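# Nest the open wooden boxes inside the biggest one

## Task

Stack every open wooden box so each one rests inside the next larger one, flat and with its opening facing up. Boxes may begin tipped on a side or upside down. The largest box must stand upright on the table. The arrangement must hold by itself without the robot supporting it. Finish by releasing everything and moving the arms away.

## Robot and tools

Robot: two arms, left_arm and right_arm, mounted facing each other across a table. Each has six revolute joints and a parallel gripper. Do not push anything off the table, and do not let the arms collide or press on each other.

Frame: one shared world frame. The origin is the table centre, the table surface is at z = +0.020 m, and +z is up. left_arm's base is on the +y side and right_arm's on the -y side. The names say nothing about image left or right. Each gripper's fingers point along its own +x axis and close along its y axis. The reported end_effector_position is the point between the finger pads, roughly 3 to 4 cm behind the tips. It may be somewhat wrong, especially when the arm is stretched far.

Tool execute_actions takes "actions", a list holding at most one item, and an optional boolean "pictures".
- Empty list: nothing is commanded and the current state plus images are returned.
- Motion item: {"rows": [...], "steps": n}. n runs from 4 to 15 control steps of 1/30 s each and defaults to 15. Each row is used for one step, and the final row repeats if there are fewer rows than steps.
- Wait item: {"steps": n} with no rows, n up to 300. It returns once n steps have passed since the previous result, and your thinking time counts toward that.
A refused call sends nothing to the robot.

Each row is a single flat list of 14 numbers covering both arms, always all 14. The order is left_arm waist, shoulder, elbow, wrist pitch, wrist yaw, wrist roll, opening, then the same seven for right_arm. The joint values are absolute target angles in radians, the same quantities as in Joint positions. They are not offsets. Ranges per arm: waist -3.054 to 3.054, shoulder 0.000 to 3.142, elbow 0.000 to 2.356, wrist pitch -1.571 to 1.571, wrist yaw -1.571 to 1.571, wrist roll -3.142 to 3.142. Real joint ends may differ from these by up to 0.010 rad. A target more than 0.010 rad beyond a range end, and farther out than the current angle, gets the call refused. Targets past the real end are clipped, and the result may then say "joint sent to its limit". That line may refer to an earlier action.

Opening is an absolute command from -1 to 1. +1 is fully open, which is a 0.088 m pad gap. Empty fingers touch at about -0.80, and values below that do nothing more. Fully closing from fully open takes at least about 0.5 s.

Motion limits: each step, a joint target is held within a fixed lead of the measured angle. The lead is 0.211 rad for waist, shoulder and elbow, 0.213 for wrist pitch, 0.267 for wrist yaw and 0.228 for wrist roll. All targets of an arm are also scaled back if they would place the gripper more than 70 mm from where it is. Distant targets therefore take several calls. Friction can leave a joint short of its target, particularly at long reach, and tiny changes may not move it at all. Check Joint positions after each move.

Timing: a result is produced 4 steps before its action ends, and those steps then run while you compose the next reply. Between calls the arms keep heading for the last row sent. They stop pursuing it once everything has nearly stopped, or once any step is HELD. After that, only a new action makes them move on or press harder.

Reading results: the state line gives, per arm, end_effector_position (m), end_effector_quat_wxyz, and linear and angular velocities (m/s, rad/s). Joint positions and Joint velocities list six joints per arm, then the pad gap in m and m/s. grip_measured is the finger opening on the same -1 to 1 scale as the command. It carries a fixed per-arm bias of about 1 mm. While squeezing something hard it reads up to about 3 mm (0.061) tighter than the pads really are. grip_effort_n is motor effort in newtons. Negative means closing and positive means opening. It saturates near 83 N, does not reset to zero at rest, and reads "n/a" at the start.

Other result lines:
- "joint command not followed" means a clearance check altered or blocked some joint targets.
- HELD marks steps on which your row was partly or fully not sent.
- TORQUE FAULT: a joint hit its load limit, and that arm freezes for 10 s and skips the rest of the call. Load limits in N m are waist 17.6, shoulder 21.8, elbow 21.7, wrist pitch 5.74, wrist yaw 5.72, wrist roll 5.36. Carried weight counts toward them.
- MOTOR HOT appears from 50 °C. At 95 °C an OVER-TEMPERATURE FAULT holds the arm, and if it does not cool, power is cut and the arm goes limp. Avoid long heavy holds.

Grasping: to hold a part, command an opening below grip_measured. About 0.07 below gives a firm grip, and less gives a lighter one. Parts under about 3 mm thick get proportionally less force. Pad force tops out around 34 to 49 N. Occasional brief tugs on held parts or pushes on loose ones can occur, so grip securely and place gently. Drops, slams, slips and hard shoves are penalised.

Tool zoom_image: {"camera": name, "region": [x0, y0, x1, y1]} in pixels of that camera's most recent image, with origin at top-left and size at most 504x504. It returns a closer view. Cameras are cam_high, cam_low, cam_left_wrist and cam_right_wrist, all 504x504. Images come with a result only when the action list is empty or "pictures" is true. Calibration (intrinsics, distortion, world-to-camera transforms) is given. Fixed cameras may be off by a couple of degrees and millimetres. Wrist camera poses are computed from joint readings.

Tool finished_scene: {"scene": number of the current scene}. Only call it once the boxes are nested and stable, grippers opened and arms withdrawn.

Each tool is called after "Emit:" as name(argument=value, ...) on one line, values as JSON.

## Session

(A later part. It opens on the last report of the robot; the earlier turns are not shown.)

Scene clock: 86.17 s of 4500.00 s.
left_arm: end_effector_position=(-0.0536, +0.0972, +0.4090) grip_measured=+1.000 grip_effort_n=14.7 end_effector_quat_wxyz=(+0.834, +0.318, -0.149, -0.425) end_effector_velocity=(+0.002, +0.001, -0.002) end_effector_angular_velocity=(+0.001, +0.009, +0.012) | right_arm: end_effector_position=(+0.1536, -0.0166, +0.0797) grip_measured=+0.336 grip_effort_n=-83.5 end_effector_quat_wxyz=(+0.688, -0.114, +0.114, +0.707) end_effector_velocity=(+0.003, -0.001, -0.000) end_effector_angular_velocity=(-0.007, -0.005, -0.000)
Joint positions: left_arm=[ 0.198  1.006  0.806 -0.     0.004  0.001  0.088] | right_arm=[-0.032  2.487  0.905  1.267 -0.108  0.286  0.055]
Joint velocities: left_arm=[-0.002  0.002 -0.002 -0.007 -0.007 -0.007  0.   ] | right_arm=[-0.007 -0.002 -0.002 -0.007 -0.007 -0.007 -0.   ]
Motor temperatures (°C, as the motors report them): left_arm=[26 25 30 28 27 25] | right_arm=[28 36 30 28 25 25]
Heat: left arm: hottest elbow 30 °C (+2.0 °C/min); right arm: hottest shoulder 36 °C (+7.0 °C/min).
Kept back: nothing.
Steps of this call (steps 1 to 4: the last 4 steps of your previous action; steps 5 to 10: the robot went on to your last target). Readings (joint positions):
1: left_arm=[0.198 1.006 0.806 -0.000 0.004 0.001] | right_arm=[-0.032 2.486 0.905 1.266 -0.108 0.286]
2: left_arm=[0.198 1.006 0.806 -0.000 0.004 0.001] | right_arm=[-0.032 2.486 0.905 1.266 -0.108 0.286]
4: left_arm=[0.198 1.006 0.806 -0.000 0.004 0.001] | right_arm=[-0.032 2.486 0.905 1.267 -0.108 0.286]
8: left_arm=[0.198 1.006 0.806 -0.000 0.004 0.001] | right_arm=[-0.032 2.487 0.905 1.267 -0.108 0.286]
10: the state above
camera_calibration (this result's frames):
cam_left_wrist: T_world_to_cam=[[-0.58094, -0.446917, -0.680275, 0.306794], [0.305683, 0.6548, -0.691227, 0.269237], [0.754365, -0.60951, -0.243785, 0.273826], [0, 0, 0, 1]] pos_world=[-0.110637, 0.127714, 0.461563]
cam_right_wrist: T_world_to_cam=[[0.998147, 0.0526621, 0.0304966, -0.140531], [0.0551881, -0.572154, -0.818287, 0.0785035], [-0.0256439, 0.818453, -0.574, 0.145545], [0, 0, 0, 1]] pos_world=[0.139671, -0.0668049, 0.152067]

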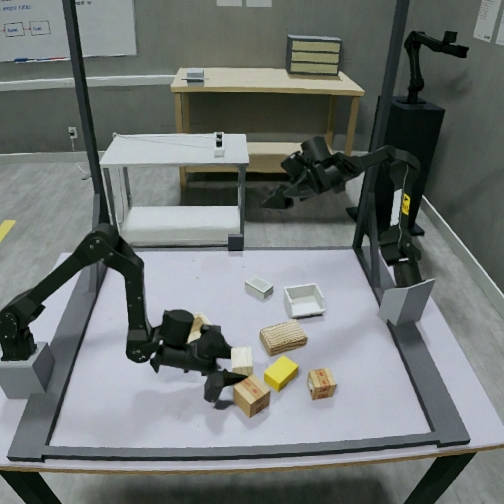

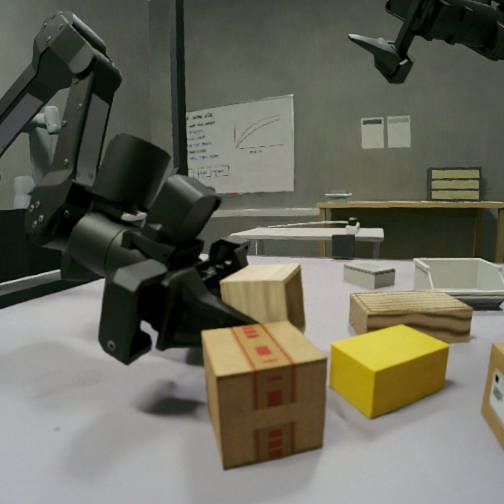

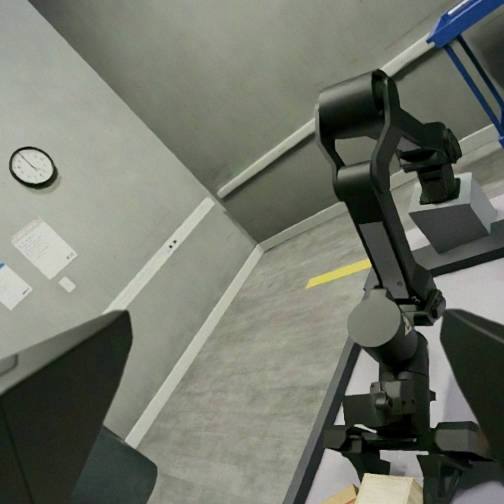

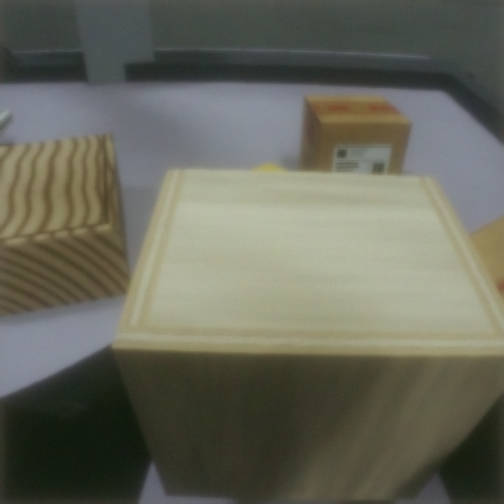

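Emit:
execute_actions(actions=[{"rows":[[0.2,1.0,0.8,0,0,0,1,0.005,2.56,0.9,1.32,-0.107,0.284,0.1]],"steps":15}])

Emit:
execute_actions(actions=[{"steps":10}], pictures=true)

Scene clock: 86.63 s of 4500.00 s.
left_arm: end_effector_position=(-0.0536, +0.0972, +0.4090) grip_measured=+1.000 grip_effort_n=14.7 end_effector_quat_wxyz=(+0.834, +0.318, -0.149, -0.425) end_effector_velocity=(+0.001, +0.000, -0.004) end_effector_angular_velocity=(+0.004, +0.010, +0.008) | right_arm: end_effector_position=(+0.1434, -0.0239, +0.0573) grip_measured=+0.336 grip_effort_n=-83.5 end_effector_quat_wxyz=(+0.677, -0.123, +0.119, +0.716) end_effector_velocity=(-0.003, +0.003, +0.011) end_effector_angular_velocity=(+0.048, -0.002, +0.022)
Joint positions: left_arm=[ 0.198  1.006  0.806 -0.     0.004  0.001  0.088] | right_arm=[ 0.002  2.547  0.904  1.316 -0.108  0.286  0.055]
Joint velocities: left_arm=[-0.007  0.002 -0.002 -0.007 -0.007 -0.007  0.   ] | right_arm=[-0.002 -0.002 -0.002  0.051 -0.007 -0.007 -0.   ]
Motor temperatures (°C, as the motors report them): left_arm=[26 25 30 28 27 25] | right_arm=[28 36 30 28 25 25]
Heat: left arm: hottest elbow 30 °C (+2.0 °C/min); right arm: hottest shoulder 36 °C (+7.1 °C/min).
Steps of this call (steps 1 to 3: the robot went on to your last target; steps 4 to 14: the first 11 steps of this action). Readings (joint positions):
4: left_arm=[0.198 1.006 0.806 -0.000 0.004 0.001] | right_arm=[-0.031 2.493 0.905 1.275 -0.108 0.286]
5: left_arm=[0.198 1.006 0.806 -0.000 0.004 0.001] | right_arm=[-0.027 2.502 0.905 1.293 -0.108 0.286]
7: left_arm=[0.198 1.006 0.806 -0.000 0.004 0.001] | right_arm=[-0.015 2.521 0.905 1.300 -0.108 0.286]
11: left_arm=[0.198 1.006 0.806 -0.000 0.004 0.001] | right_arm=[0.001 2.546 0.904 1.310 -0.108 0.286]
14: the state above

Scene clock: 86.97 s of 4500.00 s.
left_arm: end_effector_position=(-0.0536, +0.0972, +0.4090) grip_measured=+1.000 grip_effort_n=14.7 end_effector_quat_wxyz=(+0.834, +0.318, -0.149, -0.425) end_effector_velocity=(-0.002, -0.001, -0.000) end_effector_angular_velocity=(+0.005, -0.006, -0.012) | right_arm: end_effector_position=(+0.1433, -0.0239, +0.0575) grip_measured=+0.336 grip_effort_n=-83.5 end_effector_quat_wxyz=(+0.677, -0.122, +0.119, +0.716) end_effector_velocity=(+0.003, -0.002, -0.002) end_effector_angular_velocity=(-0.010, -0.019, +0.003)
Joint positions: left_arm=[ 0.198  1.006  0.806 -0.     0.004  0.001  0.088] | right_arm=[ 0.002  2.547  0.904  1.317 -0.108  0.286  0.055]
Joint velocities: left_arm=[-0.002 -0.002 -0.002  0.007  0.007  0.007  0.   ] | right_arm=[-0.007  0.002 -0.002 -0.007 -0.007 -0.022 -0.   ]
Motor temperatures (°C, as the motors report them): left_arm=[26 25 30 28 27 25] | right_arm=[28 36 30 28 25 25]
Heat: left arm: hottest elbow 30 °C (+2.0 °C/min); right arm: hottest shoulder 36 °C (+7.1 °C/min).
Kept back: nothing.
Steps of this call (steps 1 to 4: the last 4 steps of your previous action; steps 5 to 10: the robot went on to your last target). Readings (joint positions):
1: left_arm=[0.198 1.006 0.806 -0.000 0.004 0.001] | right_arm=[0.002 2.547 0.904 1.317 -0.108 0.286]
2: left_arm=[0.198 1.006 0.806 -0.000 0.004 0.001] | right_arm=[0.002 2.547 0.904 1.317 -0.108 0.286]
4: left_arm=[0.198 1.006 0.806 -0.000 0.004 0.001] | right_arm=[0.002 2.547 0.904 1.317 -0.108 0.286]
8: left_arm=[0.198 1.006 0.806 -0.000 0.004 0.001] | right_arm=[0.002 2.547 0.904 1.317 -0.108 0.286]
10: the state above
camera_calibration (this result's frames):
cam_left_wrist: T_world_to_cam=[[-0.58094, -0.446917, -0.680275, 0.306794], [0.305683, 0.6548, -0.691227, 0.269237], [0.754365, -0.60951, -0.243785, 0.273826], [0, 0, 0, 1]] pos_world=[-0.110637, 0.127714, 0.461563]
cam_right_wrist: T_world_to_cam=[[0.996171, 0.082105, 0.0300232, -0.128216], [0.0726622, -0.58667, -0.80656, 0.0532423], [-0.0486089, 0.805653, -0.590389, 0.142413], [0, 0, 0, 1]] pos_world=[0.130779, -0.072973, 0.130872]

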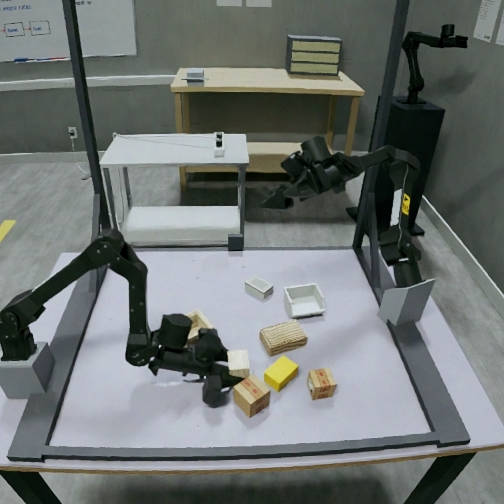

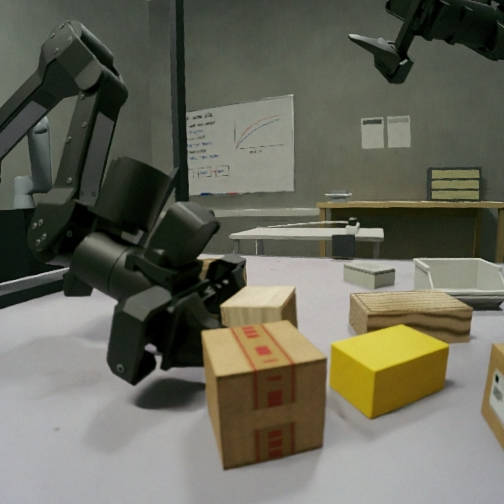

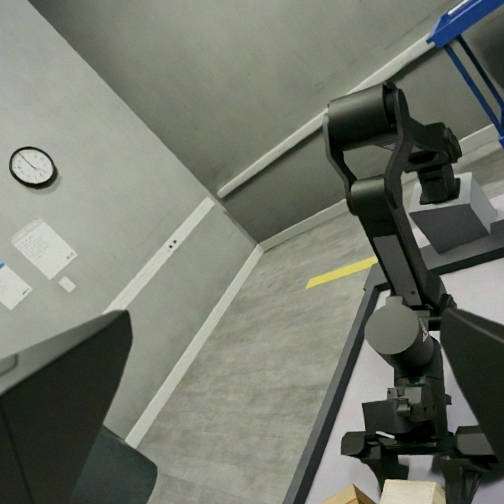

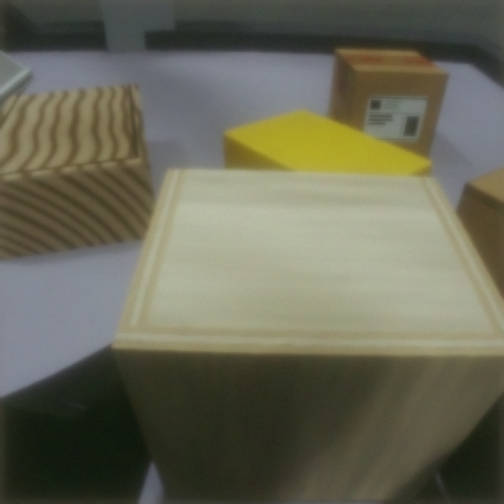

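Emit:
execute_actions(actions=[{"rows":[[0.2,1.0,0.8,0,0,0,1,0.015,2.585,0.9,1.34,-0.107,0.284,0.1]],"steps":15}], pictures=true)

Emit:
execute_actions(actions=[{"rows":[[0.2,1.0,0.8,0,0,0,1,0.015,2.585,0.9,1.34,-0.107,0.284,0.65]],"steps":15}], pictures=true)

Scene clock: 87.53 s of 4500.00 s.
left_arm: end_effector_position=(-0.0536, +0.0972, +0.4090) grip_measured=+1.000 grip_effort_n=14.7 end_effector_quat_wxyz=(+0.834, +0.318, -0.149, -0.425) end_effector_velocity=(+0.001, +0.001, -0.002) end_effector_angular_velocity=(+0.002, +0.011, +0.001) | right_arm: end_effector_position=(+0.1425, -0.0254, +0.0535) grip_measured=+0.336 grip_effort_n=-83.5 end_effector_quat_wxyz=(+0.675, -0.122, +0.116, +0.718) end_effector_velocity=(-0.002, -0.001, -0.001) end_effector_angular_velocity=(-0.003, -0.000, +0.021)
Joint positions: left_arm=[ 0.198  1.006  0.806 -0.     0.004  0.001  0.088] | right_arm=[ 0.007  2.565  0.904  1.342 -0.107  0.284  0.055]
Joint velocities: left_arm=[ 0.002 -0.002 -0.002 -0.007  0.007 -0.007  0.   ] | right_arm=[-0.002  0.002 -0.002  0.007 -0.022 -0.007  0.   ]
Motor temperatures (°C, as the motors report them): left_arm=[26 25 30 28 27 25] | right_arm=[28 36 30 28 25 25]
Heat: left arm: hottest elbow 30 °C (+2.0 °C/min); right arm: hottest shoulder 36 °C (+7.1 °C/min).
Steps of this call (steps 1 to 6: the robot went on to your last target; steps 7 to 17: the first 11 steps of this action). Readings (joint positions):
7: left_arm=[0.198 1.006 0.806 -0.000 0.004 0.001] | right_arm=[0.002 2.550 0.904 1.321 -0.108 0.286]
8: left_arm=[0.198 1.006 0.806 -0.000 0.004 0.001] | right_arm=[0.003 2.553 0.904 1.328 -0.108 0.286]
10: left_arm=[0.198 1.006 0.806 -0.000 0.004 0.001] | right_arm=[0.006 2.561 0.904 1.335 -0.107 0.284]
14: left_arm=[0.198 1.006 0.806 -0.000 0.004 0.001] | right_arm=[0.007 2.564 0.904 1.340 -0.107 0.284]
17: the state above
camera_calibration (this result's frames):
cam_left_wrist: T_world_to_cam=[[-0.58094, -0.446917, -0.680275, 0.306794], [0.305683, 0.6548, -0.691227, 0.269237], [0.754365, -0.60951, -0.243785, 0.273826], [0, 0, 0, 1]] pos_world=[-0.110637, 0.127714, 0.461563]
cam_right_wrist: T_world_to_cam=[[0.995621, 0.0877098, 0.0323433, -0.127031], [0.0775852, -0.582266, -0.809288, 0.0487448], [-0.0521501, 0.808253, -0.586521, 0.141667], [0, 0, 0, 1]] pos_world=[0.13008, -0.0749785, 0.126648]

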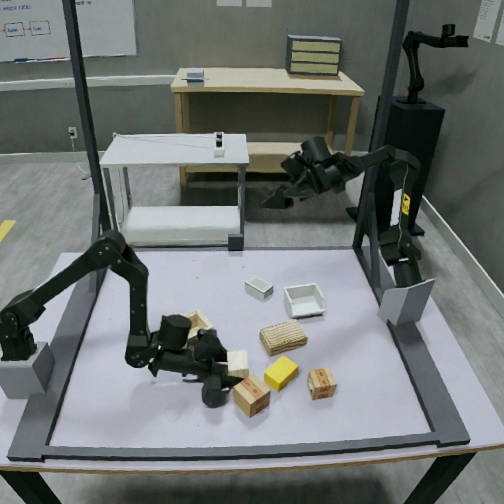

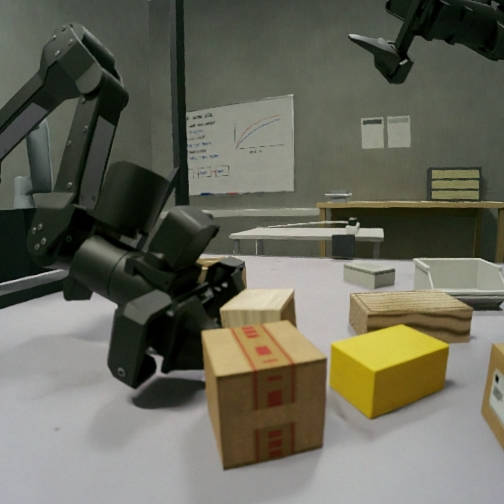

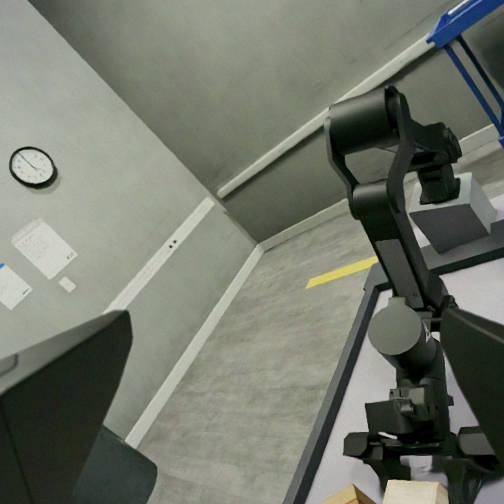

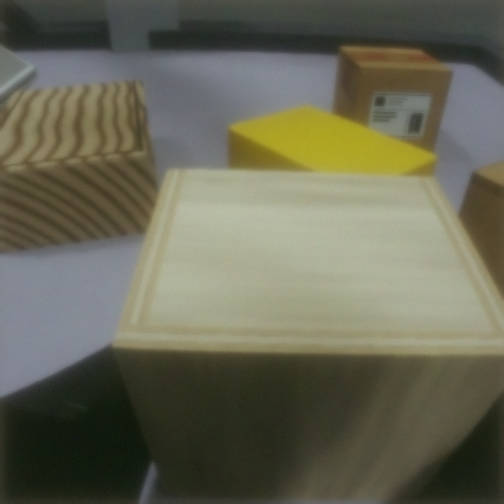

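Scene clock: 88.03 s of 4500.00 s.
left_arm: end_effector_position=(-0.0536, +0.0972, +0.4090) grip_measured=+1.000 grip_effort_n=14.7 end_effector_quat_wxyz=(+0.834, +0.318, -0.149, -0.425) end_effector_velocity=(+0.003, +0.001, -0.003) end_effector_angular_velocity=(+0.007, +0.013, +0.018) | right_arm: end_effector_position=(+0.1415, -0.0265, +0.0505) grip_measured=+0.623 grip_effort_n=18.8 end_effector_quat_wxyz=(+0.674, -0.124, +0.118, +0.719) end_effector_velocity=(+0.001, -0.002, -0.003) end_effector_angular_velocity=(-0.016, -0.001, +0.012)
Joint positions: left_arm=[ 0.198  1.006  0.806 -0.     0.004  0.001  0.088] | right_arm=[ 0.01   2.571  0.904  1.343 -0.107  0.284  0.07 ]
Joint velocities: left_arm=[-0.002  0.002  0.002 -0.022 -0.007 -0.007  0.   ] | right_arm=[-0.007  0.002 -0.002 -0.007 -0.022 -0.007  0.01 ]
Motor temperatures (°C, as the motors report them): left_arm=[26 25 30 28 27 25] | right_arm=[28 35 30 28 25 25]
Heat: left arm: hottest elbow 30 °C (+2.0 °C/min); right arm: hottest shoulder 35 °C (+6.0 °C/min).
Steps of this call (steps 1 to 4: the last 4 steps of your previous action; steps 5 to 15: the first 11 steps of this action). Readings (joint positions):
5: left_arm=[0.198 1.006 0.806 -0.000 0.004 0.001] | right_arm=[0.007 2.566 0.904 1.343 -0.107 0.284]
6: left_arm=[0.198 1.006 0.806 -0.000 0.004 0.001] | right_arm=[0.007 2.566 0.904 1.343 -0.107 0.284]
8: left_arm=[0.198 1.006 0.806 -0.000 0.004 0.001] | right_arm=[0.008 2.568 0.904 1.343 -0.107 0.284]
12: left_arm=[0.198 1.006 0.806 -0.000 0.004 0.001] | right_arm=[0.010 2.571 0.904 1.343 -0.107 0.284]
15: the state above
camera_calibration (this result's frames):
cam_left_wrist: T_world_to_cam=[[-0.58094, -0.446917, -0.680275, 0.306794], [0.305683, 0.6548, -0.691227, 0.269237], [0.754365, -0.60951, -0.243785, 0.273826], [0, 0, 0, 1]] pos_world=[-0.110637, 0.127714, 0.461563]
cam_right_wrist: T_world_to_cam=[[0.995418, 0.0900622, 0.0321325, -0.125801], [0.0791071, -0.586827, -0.805839, 0.0452076], [-0.0537193, 0.804688, -0.591263, 0.141105], [0, 0, 0, 1]] pos_world=[0.129228, -0.0756868, 0.123903]

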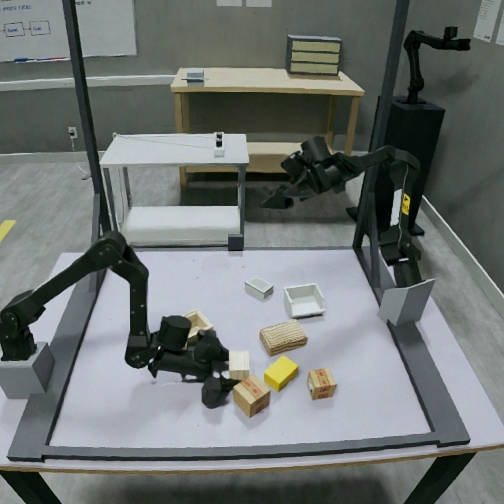

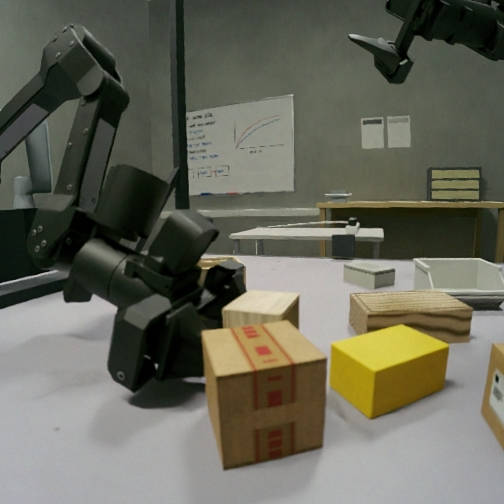

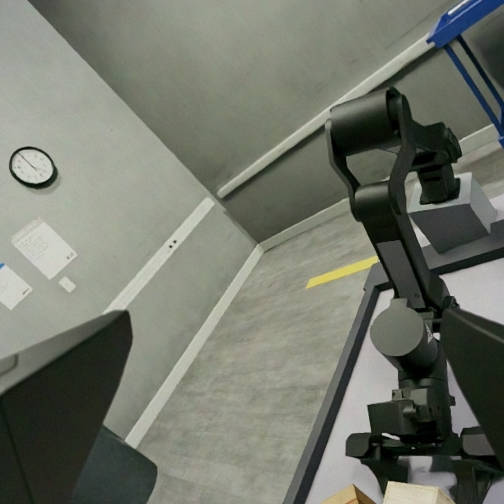

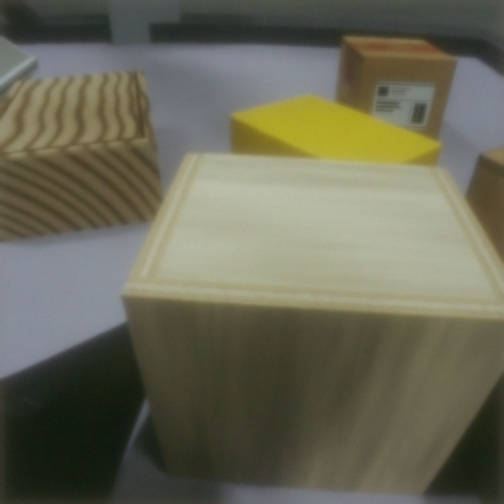

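Emit:
execute_actions(actions=[{"rows":[[0.2,1.0,0.8,0,0,0,1,0.01,2.575,0.9,1.343,-0.107,0.284,0.1]],"steps":15}])

Emit:
execute_actions(actions=[{"rows":[[0.2,1.0,0.8,0,0,0,1,0.01,2.5,0.9,1.28,-0.107,0.284,0.1]],"steps":12}])

Emit:
execute_actions(actions=[{"rows":[[0.2,1.0,0.8,0,0,0,1,-0.01,2.45,0.68,1.45,-0.107,0.284,0.1]],"steps":15}])

Emit:
execute_actions(actions=[{"steps":15}], pictures=true)

Scene clock: 89.70 s of 4500.00 s.
left_arm: end_effector_position=(-0.0536, +0.0972, +0.4090) grip_measured=+1.000 grip_effort_n=14.7 end_effector_quat_wxyz=(+0.834, +0.318, -0.149, -0.425) end_effector_velocity=(-0.000, +0.000, -0.006) end_effector_angular_velocity=(+0.029, -0.008, -0.003) | right_arm: end_effector_position=(+0.1415, -0.0266, +0.0504) grip_measured=+0.350 grip_effort_n=-83.5 end_effector_quat_wxyz=(+0.674, -0.124, +0.118, +0.719) end_effector_velocity=(+0.004, -0.003, -0.004) end_effector_angular_velocity=(-0.023, +0.003, -0.019)
Joint positions: left_arm=[ 0.198  1.006  0.806 -0.     0.004  0.001  0.088] | right_arm=[ 0.01   2.571  0.904  1.342 -0.107  0.284  0.056]
Joint velocities: left_arm=[-0.007 -0.002 -0.007 -0.007  0.007  0.022  0.   ] | right_arm=[-0.002 -0.002 -0.007 -0.022  0.007  0.007 -0.   ]
Motor temperatures (°C, as the motors report them): left_arm=[26 25 30 28 27 25] | right_arm=[28 35 30 28 25 25]
Heat: left arm: hottest elbow 30 °C (+2.0 °C/min); right arm: hottest shoulder 35 °C (+6.1 °C/min).
Steps of this call (steps 1 to 4: the last 4 steps of your previous action; steps 5 to 15: the robot went on to your last target; steps 16 to 39: nothing new was sent; steps 40 to 50: the first 11 steps of this action). Readings (joint positions):
40: left_arm=[0.198 1.006 0.806 -0.000 0.004 0.001] | right_arm=[0.010 2.571 0.904 1.343 -0.107 0.284]
41: left_arm=[0.198 1.006 0.806 -0.000 0.004 0.001] | right_arm=[0.010 2.571 0.904 1.343 -0.107 0.284]
43: left_arm=[0.198 1.006 0.806 -0.000 0.004 0.001] | right_arm=[0.010 2.571 0.904 1.342 -0.107 0.284]
47: left_arm=[0.198 1.006 0.806 -0.000 0.004 0.001] | right_arm=[0.010 2.571 0.904 1.342 -0.107 0.284]
50: the state above

Scene clock: 90.10 s of 4500.00 s.
left_arm: end_effector_position=(-0.0536, +0.0972, +0.4090) grip_measured=+1.000 grip_effort_n=14.7 end_effector_quat_wxyz=(+0.834, +0.318, -0.149, -0.425) end_effector_velocity=(-0.000, +0.002, -0.004) end_effector_angular_velocity=(+0.020, +0.005, +0.004) | right_arm: end_effector_position=(+0.1366, -0.0207, +0.0660) grip_measured=+0.350 grip_effort_n=-83.5 end_effector_quat_wxyz=(+0.674, -0.122, +0.116, +0.719) end_effector_velocity=(-0.007, +0.007, +0.023) end_effector_angular_velocity=(+0.009, +0.024, +0.001)
Joint positions: left_arm=[ 0.198  1.006  0.806 -0.     0.004  0.001  0.088] | right_arm=[ 0.01   2.514  0.904  1.291 -0.107  0.284  0.056]
Joint velocities: left_arm=[-0.002 -0.007 -0.002 -0.022  0.007  0.007  0.   ] | right_arm=[-0.002 -0.081 -0.002 -0.066 -0.007  0.022 -0.   ]
Motor temperatures (°C, as the motors report them): left_arm=[26 25 30 28 27 25] | right_arm=[28 36 30 28 25 25]
Heat: left arm: hottest elbow 30 °C (+2.0 °C/min); right arm: hottest shoulder 36 °C (+7.0 °C/min).
Steps of this call (steps 1 to 4: the last 4 steps of your previous action; steps 5 to 12: the first 8 steps of this action). Readings (joint positions):
5: left_arm=[0.198 1.006 0.806 -0.000 0.004 0.001] | right_arm=[0.010 2.567 0.904 1.338 -0.107 0.284]
6: left_arm=[0.198 1.006 0.806 -0.000 0.004 0.001] | right_arm=[0.010 2.558 0.904 1.320 -0.107 0.284]
8: left_arm=[0.198 1.006 0.806 -0.000 0.004 0.001] | right_arm=[0.010 2.538 0.904 1.304 -0.107 0.284]
12: the state above

Scene clock: 90.60 s of 4500.00 s.
left_arm: end_effector_position=(-0.0536, +0.0972, +0.4090) grip_measured=+1.000 grip_effort_n=14.7 end_effector_quat_wxyz=(+0.834, +0.318, -0.149, -0.425) end_effector_velocity=(+0.002, +0.001, +0.001) end_effector_angular_velocity=(-0.016, -0.003, +0.013) | right_arm: end_effector_position=(+0.1461, -0.0690, +0.0715) grip_measured=+0.350 grip_effort_n=-83.5 end_effector_quat_wxyz=(+0.681, -0.123, +0.119, +0.712) end_effector_velocity=(-0.010, -0.002, +0.031) end_effector_angular_velocity=(+0.095, -0.015, +0.041)
Joint positions: left_arm=[ 0.198  1.006  0.806 -0.     0.004  0.001  0.088] | right_arm=[-0.008  2.464  0.694  1.44  -0.107  0.284  0.056]
Joint velocities: left_arm=[-0.002  0.002 -0.002  0.007 -0.022 -0.007  0.   ] | right_arm=[-0.002 -0.056 -0.051  0.095 -0.007 -0.022 -0.   ]
Motor temperatures (°C, as the motors report them): left_arm=[26 25 30 28 27 25] | right_arm=[28 36 30 29 25 25]
Heat: left arm: hottest elbow 30 °C (+1.0 °C/min); right arm: hottest shoulder 36 °C (+8.1 °C/min).
Steps of this call (steps 1 to 4: the last 4 steps of your previous action; steps 5 to 15: the first 11 steps of this action). Readings (joint positions):
5: left_arm=[0.198 1.006 0.806 -0.000 0.004 0.001] | right_arm=[0.010 2.508 0.888 1.298 -0.107 0.284]
6: left_arm=[0.198 1.006 0.806 -0.000 0.004 0.001] | right_arm=[0.007 2.496 0.846 1.345 -0.107 0.284]
8: left_arm=[0.198 1.006 0.806 -0.000 0.004 0.001] | right_arm=[-0.001 2.472 0.765 1.393 -0.107 0.284]
12: left_arm=[0.198 1.006 0.806 -0.000 0.004 0.001] | right_arm=[-0.008 2.468 0.704 1.427 -0.107 0.284]
15: the state above

Scene clock: 91.10 s of 4500.00 s.
left_arm: end_effector_position=(-0.0536, +0.0972, +0.4090) grip_measured=+1.000 grip_effort_n=14.7 end_effector_quat_wxyz=(+0.834, +0.318, -0.149, -0.425) end_effector_velocity=(+0.001, +0.002, +0.001) end_effector_angular_velocity=(-0.008, +0.003, +0.009) | right_arm: end_effector_position=(+0.1456, -0.0701, +0.0731) grip_measured=+0.350 grip_effort_n=-83.5 end_effector_quat_wxyz=(+0.681, -0.122, +0.118, +0.713) end_effector_velocity=(+0.003, -0.001, -0.001) end_effector_angular_velocity=(-0.016, -0.005, -0.003)
Joint positions: left_arm=[ 0.198  1.006  0.806 -0.     0.004  0.001  0.088] | right_arm=[-0.008  2.46   0.687  1.447 -0.107  0.284  0.056]
Joint velocities: left_arm=[ 0.002 -0.007 -0.002 -0.007 -0.007 -0.007  0.   ] | right_arm=[-0.007 -0.007 -0.002 -0.022 -0.007 -0.007  0.   ]
Motor temperatures (°C, as the motors report them): left_arm=[26 25 30 28 27 25] | right_arm=[28 36 30 29 25 25]
Heat: left arm: hottest elbow 30 °C (+1.0 °C/min); right arm: hottest shoulder 36 °C (+8.1 °C/min).
Kept back: nothing.
Steps of this call (steps 1 to 4: the last 4 steps of your previous action; steps 5 to 15: the robot went on to your last target). Readings (joint positions):
1: left_arm=[0.198 1.006 0.806 -0.000 0.004 0.001] | right_arm=[-0.008 2.463 0.692 1.442 -0.107 0.284]
2: left_arm=[0.198 1.006 0.806 -0.000 0.004 0.001] | right_arm=[-0.008 2.461 0.691 1.444 -0.107 0.284]
4: left_arm=[0.198 1.006 0.806 -0.000 0.004 0.001] | right_arm=[-0.008 2.460 0.690 1.445 -0.107 0.284]
8: left_arm=[0.198 1.006 0.806 -0.000 0.004 0.001] | right_arm=[-0.008 2.460 0.688 1.446 -0.107 0.284]
15: the state above
All arms were judged still, so your last target was given up. Only a new action makes them travel on or press farther. Fingers that are still opening or closing keep moving.
camera_calibration (this result's frames):
cam_left_wrist: T_world_to_cam=[[-0.58094, -0.446917, -0.680275, 0.306794], [0.305683, 0.6548, -0.691227, 0.269237], [0.754365, -0.60951, -0.243785, 0.273826], [0, 0, 0, 1]] pos_world=[-0.110637, 0.127714, 0.461563]
cam_right_wrist: T_world_to_cam=[[0.996912, 0.0715951, 0.0322644, -0.128208], [0.0681775, -0.585185, -0.808028, 0.0393584], [-0.0389702, 0.807733, -0.588259, 0.187558], [0, 0, 0, 1]] pos_world=[0.132438, -0.119286, 0.146272]

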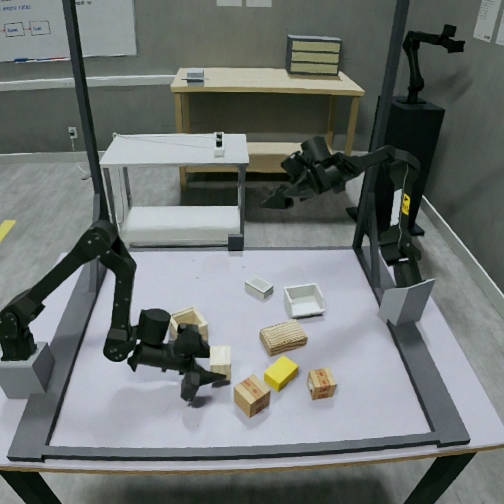

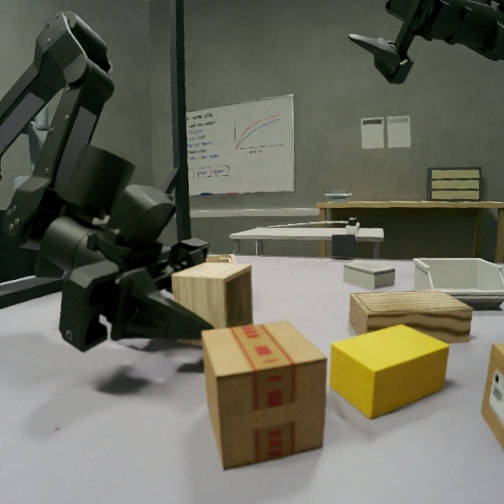

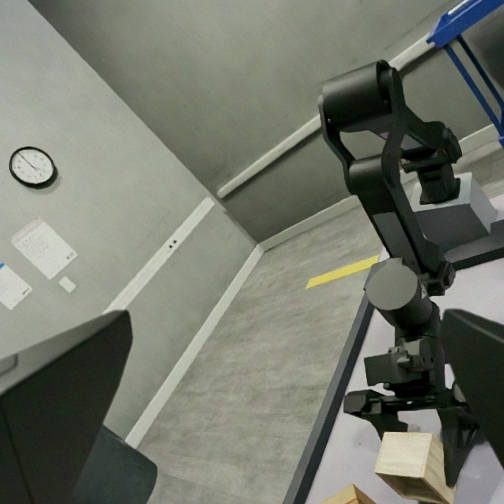

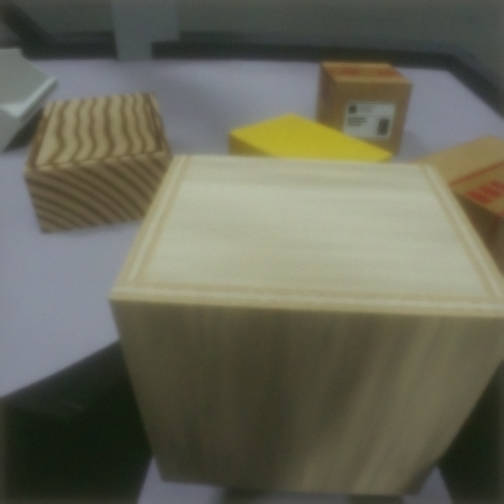

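Lower ~2.2 cm.

Emit:
execute_actions(actions=[{"rows":[[0.2,1.0,0.8,0,0,0,1,0.015,2.545,0.68,1.52,-0.107,0.284,0.1]],"steps":15}])

Emit:
execute_actions(actions=[{"steps":10}], pictures=true)

Scene clock: 91.57 s of 4500.00 s.
left_arm: end_effector_position=(-0.0536, +0.0972, +0.4090) grip_measured=+1.000 grip_effort_n=14.7 end_effector_quat_wxyz=(+0.834, +0.318, -0.149, -0.425) end_effector_velocity=(+0.002, +0.002, -0.003) end_effector_angular_velocity=(+0.001, +0.009, +0.012) | right_arm: end_effector_position=(+0.1428, -0.0784, +0.0553) grip_measured=+0.350 grip_effort_n=-83.5 end_effector_quat_wxyz=(+0.674, -0.127, +0.121, +0.717) end_effector_velocity=(-0.003, +0.001, +0.002) end_effector_angular_velocity=(+0.021, -0.012, +0.033)
Joint positions: left_arm=[ 0.198  1.006  0.806 -0.     0.004  0.001  0.088] | right_arm=[ 0.011  2.53   0.683  1.514 -0.107  0.284  0.056]
Joint velocities: left_arm=[-0.002 -0.002 -0.007 -0.007 -0.007 -0.007  0.   ] | right_arm=[-0.002  0.012  0.002  0.037 -0.022 -0.022 -0.   ]
Motor temperatures (°C, as the motors report them): left_arm=[26 25 30 28 27 25] | right_arm=[28 36 30 29 25 25]
Heat: left arm: hottest elbow 30 °C (+1.0 °C/min); right arm: hottest shoulder 36 °C (+8.1 °C/min).
Steps of this call (steps 1 to 3: nothing new was sent; steps 4 to 14: the first 11 steps of this action). Readings (joint positions):
4: left_arm=[0.198 1.006 0.806 -0.000 0.004 0.001] | right_arm=[-0.008 2.466 0.687 1.457 -0.107 0.284]
5: left_arm=[0.198 1.006 0.806 -0.000 0.004 0.001] | right_arm=[-0.006 2.477 0.687 1.481 -0.107 0.284]
7: left_arm=[0.198 1.006 0.806 -0.000 0.004 0.001] | right_arm=[0.002 2.499 0.687 1.493 -0.107 0.284]
11: left_arm=[0.198 1.006 0.806 -0.000 0.004 0.001] | right_arm=[0.010 2.527 0.683 1.508 -0.107 0.284]
14: the state above

Scene clock: 91.90 s of 4500.00 s.
left_arm: end_effector_position=(-0.0536, +0.0972, +0.4090) grip_measured=+1.000 grip_effort_n=14.7 end_effector_quat_wxyz=(+0.834, +0.318, -0.149, -0.425) end_effector_velocity=(-0.002, -0.000, -0.001) end_effector_angular_velocity=(+0.011, -0.001, -0.006) | right_arm: end_effector_position=(+0.1428, -0.0786, +0.0548) grip_measured=+0.350 grip_effort_n=-83.5 end_effector_quat_wxyz=(+0.674, -0.127, +0.121, +0.718) end_effector_velocity=(+0.002, -0.001, -0.000) end_effector_angular_velocity=(-0.005, +0.018, -0.019)
Joint positions: left_arm=[ 0.198  1.006  0.806 -0.     0.004  0.001  0.088] | right_arm=[ 0.011  2.533  0.683  1.517 -0.107  0.284  0.056]
Joint velocities: left_arm=[-0.002 -0.002  0.002 -0.007  0.007  0.007  0.   ] | right_arm=[-0.002 -0.002 -0.002 -0.007  0.007  0.022 -0.   ]
Motor temperatures (°C, as the motors report them): left_arm=[26 25 30 28 27 25] | right_arm=[28 36 30 29 25 25]
Heat: left arm: hottest elbow 30 °C (+1.0 °C/min); right arm: hottest shoulder 36 °C (+8.1 °C/min).
Kept back: nothing.
Steps of this call (steps 1 to 4: the last 4 steps of your previous action; steps 5 to 10: the robot went on to your last target). Readings (joint positions):
1: left_arm=[0.198 1.006 0.806 -0.000 0.004 0.001] | right_arm=[0.011 2.530 0.683 1.515 -0.107 0.284]
2: left_arm=[0.198 1.006 0.806 -0.000 0.004 0.001] | right_arm=[0.011 2.531 0.683 1.516 -0.107 0.284]
4: left_arm=[0.198 1.006 0.806 -0.000 0.004 0.001] | right_arm=[0.011 2.532 0.683 1.516 -0.107 0.284]
8: left_arm=[0.198 1.006 0.806 -0.000 0.004 0.001] | right_arm=[0.011 2.533 0.683 1.517 -0.107 0.284]
10: the state above
camera_calibration (this result's frames):
cam_left_wrist: T_world_to_cam=[[-0.58094, -0.446917, -0.680275, 0.306794], [0.305683, 0.6548, -0.691227, 0.269237], [0.754365, -0.60951, -0.243785, 0.273826], [0, 0, 0, 1]] pos_world=[-0.110637, 0.127714, 0.461563]
cam_right_wrist: T_world_to_cam=[[0.99555, 0.0886754, 0.0318755, -0.12265], [0.0784957, -0.593276, -0.801163, 0.0172819], [-0.0521325, 0.8001, -0.597597, 0.185363], [0, 0, 0, 1]] pos_world=[0.130411, -0.12718, 0.128528]

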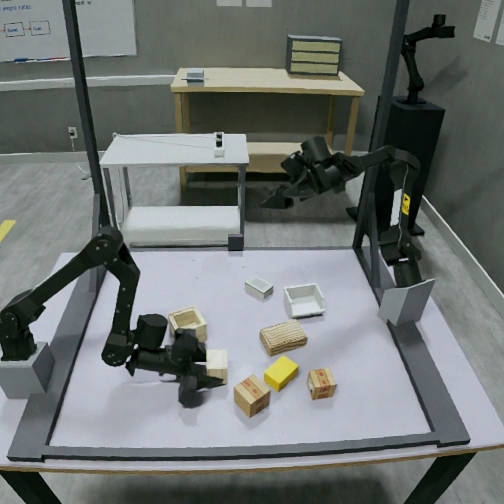

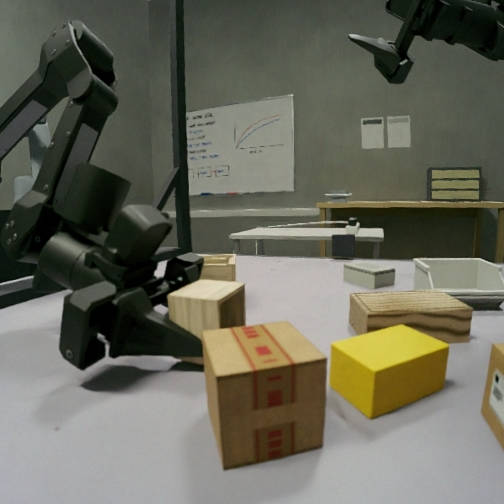

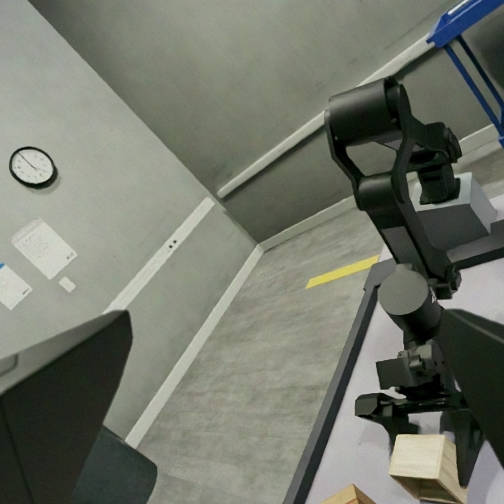

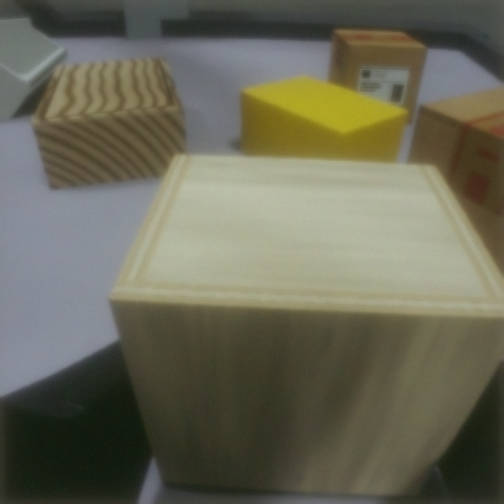

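Emit:
execute_actions(actions=[{"rows":[[0.2,1.0,0.8,0,0,0,1,0.015,2.545,0.68,1.52,-0.107,0.284,0.1],[0.2,1.0,0.8,0,0,0,1,0.015,2.545,0.68,1.52,-0.107,0.284,0.1],[0.2,1.0,0.8,0,0,0,1,0.015,2.545,0.68,1.52,-0.107,0.284,0.1],[0.2,1.0,0.8,0,0,0,1,0.015,2.545,0.68,1.52,-0.107,0.284,1]],"steps":15}])

Emit:
execute_actions(actions=[{"rows":[[0.2,1.0,0.8,0,0,0,1,0.015,2.3,0.5,1.45,-0.107,0.284,1]],"steps":15}])

Emit:
execute_actions(actions=[{"rows":[[0.2,1.0,0.8,0,0,0,1,-0.045,2.1,1.2,-0.5,-0.3,0,1]],"steps":15}])

Emit:
execute_actions(actions=[{"steps":40}])

Emit:
execute_actions(actions=[{"rows":[[0.2,1.0,0.8,0,0,0,1,-0.045,2.52,2.1,-1.26,-0.303,0,1]],"steps":15}])

Emit:
execute_actions(actions=[{"steps":40}], pictures=true)

Scene clock: 92.93 s of 4500.00 s.
left_arm: end_effector_position=(-0.0536, +0.0972, +0.4090) grip_measured=+1.000 grip_effort_n=14.7 end_effector_quat_wxyz=(+0.834, +0.318, -0.149, -0.425) end_effector_velocity=(+0.003, +0.002, -0.007) end_effector_angular_velocity=(+0.017, +0.021, +0.010) | right_arm: end_effector_position=(+0.1427, -0.0785, +0.0551) grip_measured=+0.903 grip_effort_n=18.8 end_effector_quat_wxyz=(+0.674, -0.126, +0.120, +0.718) end_effector_velocity=(-0.003, +0.001, +0.001) end_effector_angular_velocity=(-0.003, +0.000, +0.021)
Joint positions: left_arm=[ 0.198  1.006  0.806 -0.     0.004  0.001  0.088] | right_arm=[ 0.011  2.533  0.683  1.519 -0.107  0.284  0.083]
Joint velocities: left_arm=[-0.002 -0.002 -0.007 -0.022  0.007 -0.007  0.   ] | right_arm=[-0.002 -0.007  0.002 -0.007 -0.022 -0.007  0.04 ]
Motor temperatures (°C, as the motors report them): left_arm=[26 25 30 28 27 25] | right_arm=[28 36 30 29 25 25]
Heat: left arm: hottest elbow 30 °C (+1.0 °C/min); right arm: hottest shoulder 36 °C (+8.1 °C/min).
Steps of this call (steps 1 to 15: the robot went on to your last target; steps 16 to 20: nothing new was sent; steps 21 to 31: the first 11 steps of this action). Readings (joint positions):
21: left_arm=[0.198 1.006 0.806 -0.000 0.004 0.001] | right_arm=[0.011 2.533 0.683 1.517 -0.107 0.284]
22: left_arm=[0.198 1.006 0.806 -0.000 0.004 0.001] | right_arm=[0.011 2.533 0.683 1.517 -0.107 0.284]
24: left_arm=[0.198 1.006 0.806 -0.000 0.004 0.001] | right_arm=[0.011 2.533 0.683 1.517 -0.107 0.284]
28: left_arm=[0.198 1.006 0.806 -0.000 0.004 0.001] | right_arm=[0.011 2.533 0.683 1.519 -0.107 0.284]
31: the state above

Scene clock: 93.43 s of 4500.00 s.
left_arm: end_effector_position=(-0.0536, +0.0972, +0.4090) grip_measured=+1.000 grip_effort_n=14.7 end_effector_quat_wxyz=(+0.834, +0.318, -0.149, -0.425) end_effector_velocity=(+0.001, +0.003, +0.001) end_effector_angular_velocity=(-0.013, -0.001, +0.017) | right_arm: end_effector_position=(+0.1325, -0.1056, +0.0931) grip_measured=+0.997 grip_effort_n=17.9 end_effector_quat_wxyz=(+0.675, -0.131, +0.125, +0.715) end_effector_velocity=(+0.008, -0.030, -0.015) end_effector_angular_velocity=(-0.103, -0.038, -0.020)
Joint positions: left_arm=[ 0.198  1.006  0.806 -0.     0.004  0.001  0.088] | right_arm=[ 0.011  2.316  0.514  1.456 -0.107  0.284  0.088]
Joint velocities: left_arm=[-0.002 -0.007 -0.002 -0.007 -0.022 -0.007  0.   ] | right_arm=[-0.007 -0.037 -0.095 -0.051 -0.007 -0.037  0.   ]
Motor temperatures (°C, as the motors report them): left_arm=[26 25 30 28 27 25] | right_arm=[28 36 30 29 25 25]
Heat: left arm: hottest elbow 30 °C (+1.0 °C/min); right arm: hottest shoulder 36 °C (+8.0 °C/min).
Steps of this call (steps 1 to 4: the last 4 steps of your previous action; steps 5 to 15: the first 11 steps of this action). Readings (joint positions):
5: left_arm=[0.198 1.006 0.806 -0.000 0.004 0.001] | right_arm=[0.011 2.516 0.670 1.507 -0.107 0.284]
6: left_arm=[0.198 1.006 0.806 -0.000 0.004 0.001] | right_arm=[0.011 2.477 0.632 1.483 -0.107 0.284]
8: left_arm=[0.198 1.006 0.806 -0.000 0.004 0.001] | right_arm=[0.011 2.398 0.561 1.479 -0.107 0.284]
12: left_arm=[0.198 1.006 0.806 -0.000 0.004 0.001] | right_arm=[0.011 2.325 0.527 1.464 -0.107 0.284]
15: the state above

Scene clock: 93.93 s of 4500.00 s.
left_arm: end_effector_position=(-0.0536, +0.0972, +0.4090) grip_measured=+1.000 grip_effort_n=14.7 end_effector_quat_wxyz=(+0.834, +0.318, -0.149, -0.425) end_effector_velocity=(+0.001, +0.001, -0.005) end_effector_angular_velocity=(+0.008, +0.015, +0.001) | right_arm: end_effector_position=(+0.0965, -0.0054, +0.1905) grip_measured=+0.998 grip_effort_n=18.4 end_effector_quat_wxyz=(+0.605, -0.169, -0.002, +0.778) end_effector_velocity=(-0.084, +0.300, +0.278) end_effector_angular_velocity=(+0.201, -0.197, +0.214)
Joint positions: left_arm=[ 0.198  1.006  0.806 -0.     0.004  0.001  0.088] | right_arm=[-0.039  2.125  0.899  1.018 -0.278  0.028  0.088]
Joint velocities: left_arm=[-0.002 -0.002 -0.007 -0.007  0.007 -0.007  0.   ] | right_arm=[-0.051 -0.164  1.438 -1.414 -0.154 -0.242  0.   ]
Motor temperatures (°C, as the motors report them): left_arm=[26 25 30 28 27 25] | right_arm=[28 36 30 29 25 25]
Heat: left arm: hottest elbow 30 °C (+1.0 °C/min); right arm: hottest shoulder 36 °C (+8.1 °C/min).
Steps of this call (steps 1 to 4: the last 4 steps of your previous action; steps 5 to 15: the first 11 steps of this action). Readings (joint positions):
5: left_arm=[0.198 1.006 0.806 -0.000 0.004 0.001] | right_arm=[0.009 2.299 0.516 1.433 -0.119 0.265]
6: left_arm=[0.198 1.006 0.806 -0.000 0.004 0.001] | right_arm=[0.002 2.280 0.534 1.384 -0.149 0.230]
8: left_arm=[0.198 1.006 0.806 -0.000 0.004 0.001] | right_arm=[-0.011 2.234 0.592 1.326 -0.193 0.162]
12: left_arm=[0.198 1.006 0.806 -0.000 0.004 0.001] | right_arm=[-0.031 2.152 0.755 1.165 -0.255 0.064]
15: the state above

Scene clock: 95.27 s of 4500.00 s.
left_arm: end_effector_position=(-0.0536, +0.0972, +0.4090) grip_measured=+1.000 grip_effort_n=14.7 end_effector_quat_wxyz=(+0.834, +0.318, -0.149, -0.425) end_effector_velocity=(+0.004, +0.002, -0.004) end_effector_angular_velocity=(-0.005, +0.023, +0.015) | right_arm: end_effector_position=(+0.1282, -0.1221, +0.0881) grip_measured=+0.998 grip_effort_n=18.4 end_effector_quat_wxyz=(+0.531, -0.468, +0.438, +0.555) end_effector_velocity=(+0.003, -0.015, -0.004) end_effector_angular_velocity=(-0.067, -0.011, -0.003)
Joint positions: left_arm=[ 0.198  1.006  0.806 -0.     0.004  0.001  0.088] | right_arm=[-0.043  2.095  1.192 -0.493 -0.295  0.002  0.088]
Joint velocities: left_arm=[-0.002  0.002 -0.007 -0.007 -0.007 -0.022  0.   ] | right_arm=[-0.002  0.002 -0.002 -0.066  0.007 -0.022 -0.   ]
Motor temperatures (°C, as the motors report them): left_arm=[26 25 30 28 27 25] | right_arm=[28 36 30 29 25 25]
Heat: left arm: hottest elbow 30 °C (+1.0 °C/min); right arm: hottest shoulder 36 °C (+8.0 °C/min).
Kept back: nothing.
Steps of this call (steps 1 to 4: the last 4 steps of your previous action; steps 5 to 40: the robot went on to your last target). Readings (joint positions):
1: left_arm=[0.198 1.006 0.806 -0.000 0.004 0.001] | right_arm=[-0.040 2.121 0.947 0.970 -0.282 0.021]
2: left_arm=[0.198 1.006 0.806 -0.000 0.004 0.001] | right_arm=[-0.042 2.118 0.995 0.921 -0.285 0.017]
4: left_arm=[0.198 1.006 0.806 -0.000 0.004 0.001] | right_arm=[-0.042 2.114 1.084 0.825 -0.289 0.010]
8: left_arm=[0.198 1.006 0.806 -0.000 0.004 0.001] | right_arm=[-0.043 2.097 1.174 0.638 -0.293 0.005]
40: the state above

Scene clock: 95.63 s of 4500.00 s.
left_arm: end_effector_position=(-0.0536, +0.0972, +0.4090) grip_measured=+1.000 grip_effort_n=14.7 end_effector_quat_wxyz=(+0.834, +0.318, -0.149, -0.425) end_effector_velocity=(-0.002, -0.000, -0.001) end_effector_angular_velocity=(+0.002, +0.010, -0.006) | right_arm: end_effector_position=(+0.1385, -0.1007, +0.0632) grip_measured=+0.998 grip_effort_n=15.1 end_effector_quat_wxyz=(+0.472, -0.522, +0.553, +0.446) end_effector_velocity=(-0.036, +0.024, +0.062) end_effector_angular_velocity=(-0.731, +0.015, -0.182)
Joint positions: left_arm=[ 0.198  1.006  0.806 -0.     0.004  0.001  0.088] | right_arm=[-0.053  2.461  1.722 -1.014 -0.304 -0.002  0.088]
Joint velocities: left_arm=[-0.002 -0.002  0.002 -0.007  0.007 -0.007  0.   ] | right_arm=[ 0.037  0.579  1.297 -1.473 -0.007 -0.007 -0.   ]
Motor temperatures (°C, as the motors report them): left_arm=[26 25 30 28 27 25] | right_arm=[28 36 30 29 25 25]
Heat: left arm: hottest elbow 30 °C (+1.0 °C/min); right arm: hottest shoulder 36 °C (+7.1 °C/min).
Steps of this call (steps 1 to 11: the first 11 steps of this action). Readings (joint positions):
1: left_arm=[0.198 1.006 0.806 -0.000 0.004 0.001] | right_arm=[-0.043 2.114 1.212 -0.529 -0.296 0.002]
2: left_arm=[0.198 1.006 0.806 -0.000 0.004 0.001] | right_arm=[-0.043 2.149 1.262 -0.587 -0.299 0.002]
4: left_arm=[0.198 1.006 0.806 -0.000 0.004 0.001] | right_arm=[-0.044 2.243 1.369 -0.671 -0.299 0.002]
8: left_arm=[0.198 1.006 0.806 -0.000 0.004 0.001] | right_arm=[-0.053 2.392 1.578 -0.863 -0.303 -0.000]
11: the state above

Scene clock: 96.97 s of 4500.00 s.
left_arm: end_effector_position=(-0.0536, +0.0972, +0.4090) grip_measured=+1.000 grip_effort_n=14.7 end_effector_quat_wxyz=(+0.834, +0.318, -0.149, -0.425) end_effector_velocity=(-0.000, +0.001, +0.000) end_effector_angular_velocity=(-0.005, +0.005, +0.005) | right_arm: end_effector_position=(+0.1171, -0.0512, +0.1251) grip_measured=+0.998 grip_effort_n=14.2 end_effector_quat_wxyz=(+0.485, -0.512, +0.529, +0.472) end_effector_velocity=(+0.002, -0.006, +0.001) end_effector_angular_velocity=(-0.023, +0.008, -0.008)
Joint positions: left_arm=[ 0.198  1.006  0.806 -0.     0.004  0.001  0.088] | right_arm=[-0.047  2.506  2.09  -1.258 -0.304 -0.002  0.088]
Joint velocities: left_arm=[-0.002 -0.002  0.002 -0.007 -0.007 -0.007  0.   ] | right_arm=[-0.007 -0.002 -0.007 -0.022 -0.007 -0.007 -0.   ]
Motor temperatures (°C, as the motors report them): left_arm=[26 25 30 28 27 25] | right_arm=[28 36 30 29 25 25]
Heat: left arm: hottest elbow 30 °C (+1.0 °C/min); right arm: hottest shoulder 36 °C (+7.1 °C/min).
Kept back: nothing.
Steps of this call (steps 1 to 4: the last 4 steps of your previous action; steps 5 to 30: the robot went on to your last target; steps 31 to 40: nothing new was sent). Readings (joint positions):
1: left_arm=[0.198 1.006 0.806 -0.000 0.004 0.001] | right_arm=[-0.051 2.479 1.765 -1.065 -0.304 -0.002]
2: left_arm=[0.198 1.006 0.806 -0.000 0.004 0.001] | right_arm=[-0.050 2.492 1.806 -1.113 -0.304 -0.002]
4: left_arm=[0.198 1.006 0.806 -0.000 0.004 0.001] | right_arm=[-0.048 2.506 1.890 -1.182 -0.304 -0.002]
8: left_arm=[0.198 1.006 0.806 -0.000 0.004 0.001] | right_arm=[-0.047 2.508 2.041 -1.228 -0.304 -0.002]
40: the state above
All arms were judged still, so your last target was given up. Only a new action makes them travel on or press farther. Fingers that are still opening or closing keep moving.
camera_calibration (this result's frames):
cam_left_wrist: T_world_to_cam=[[-0.58094, -0.446917, -0.680275, 0.306794], [0.305683, 0.6548, -0.691227, 0.269237], [0.754365, -0.60951, -0.243785, 0.273826], [0, 0, 0, 1]] pos_world=[-0.110637, 0.127714, 0.461563]
cam_right_wrist: T_world_to_cam=[[0.999736, 0.0115818, -0.01985, -0.0996443], [0.0180135, -0.931275, 0.363872, -0.0640042], [-0.0142715, -0.364133, -0.931237, 0.181831], [0, 0, 0, 1]] pos_world=[0.103366, 0.00775919, 0.190639]

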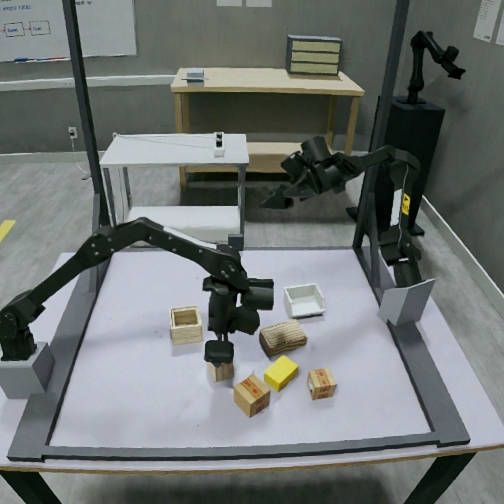

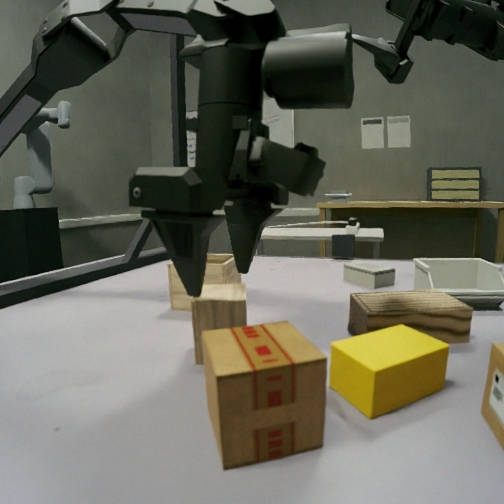

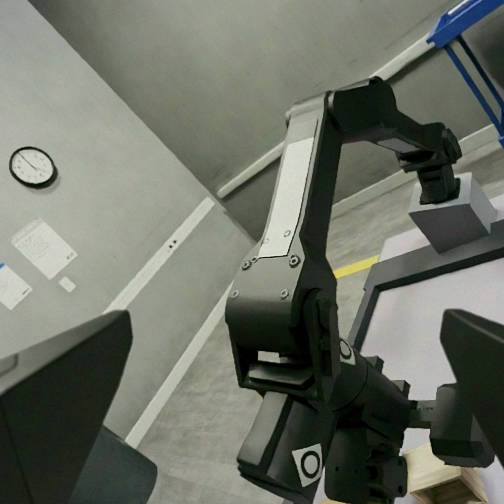

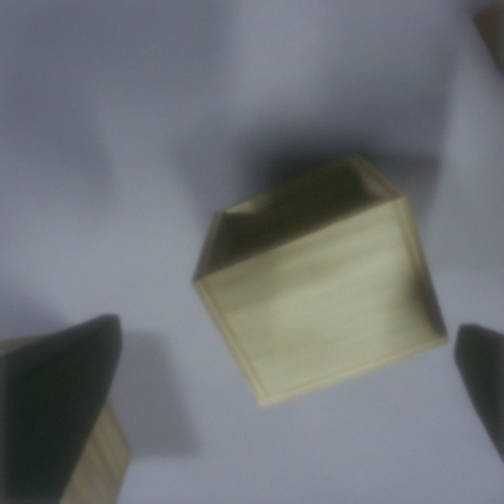

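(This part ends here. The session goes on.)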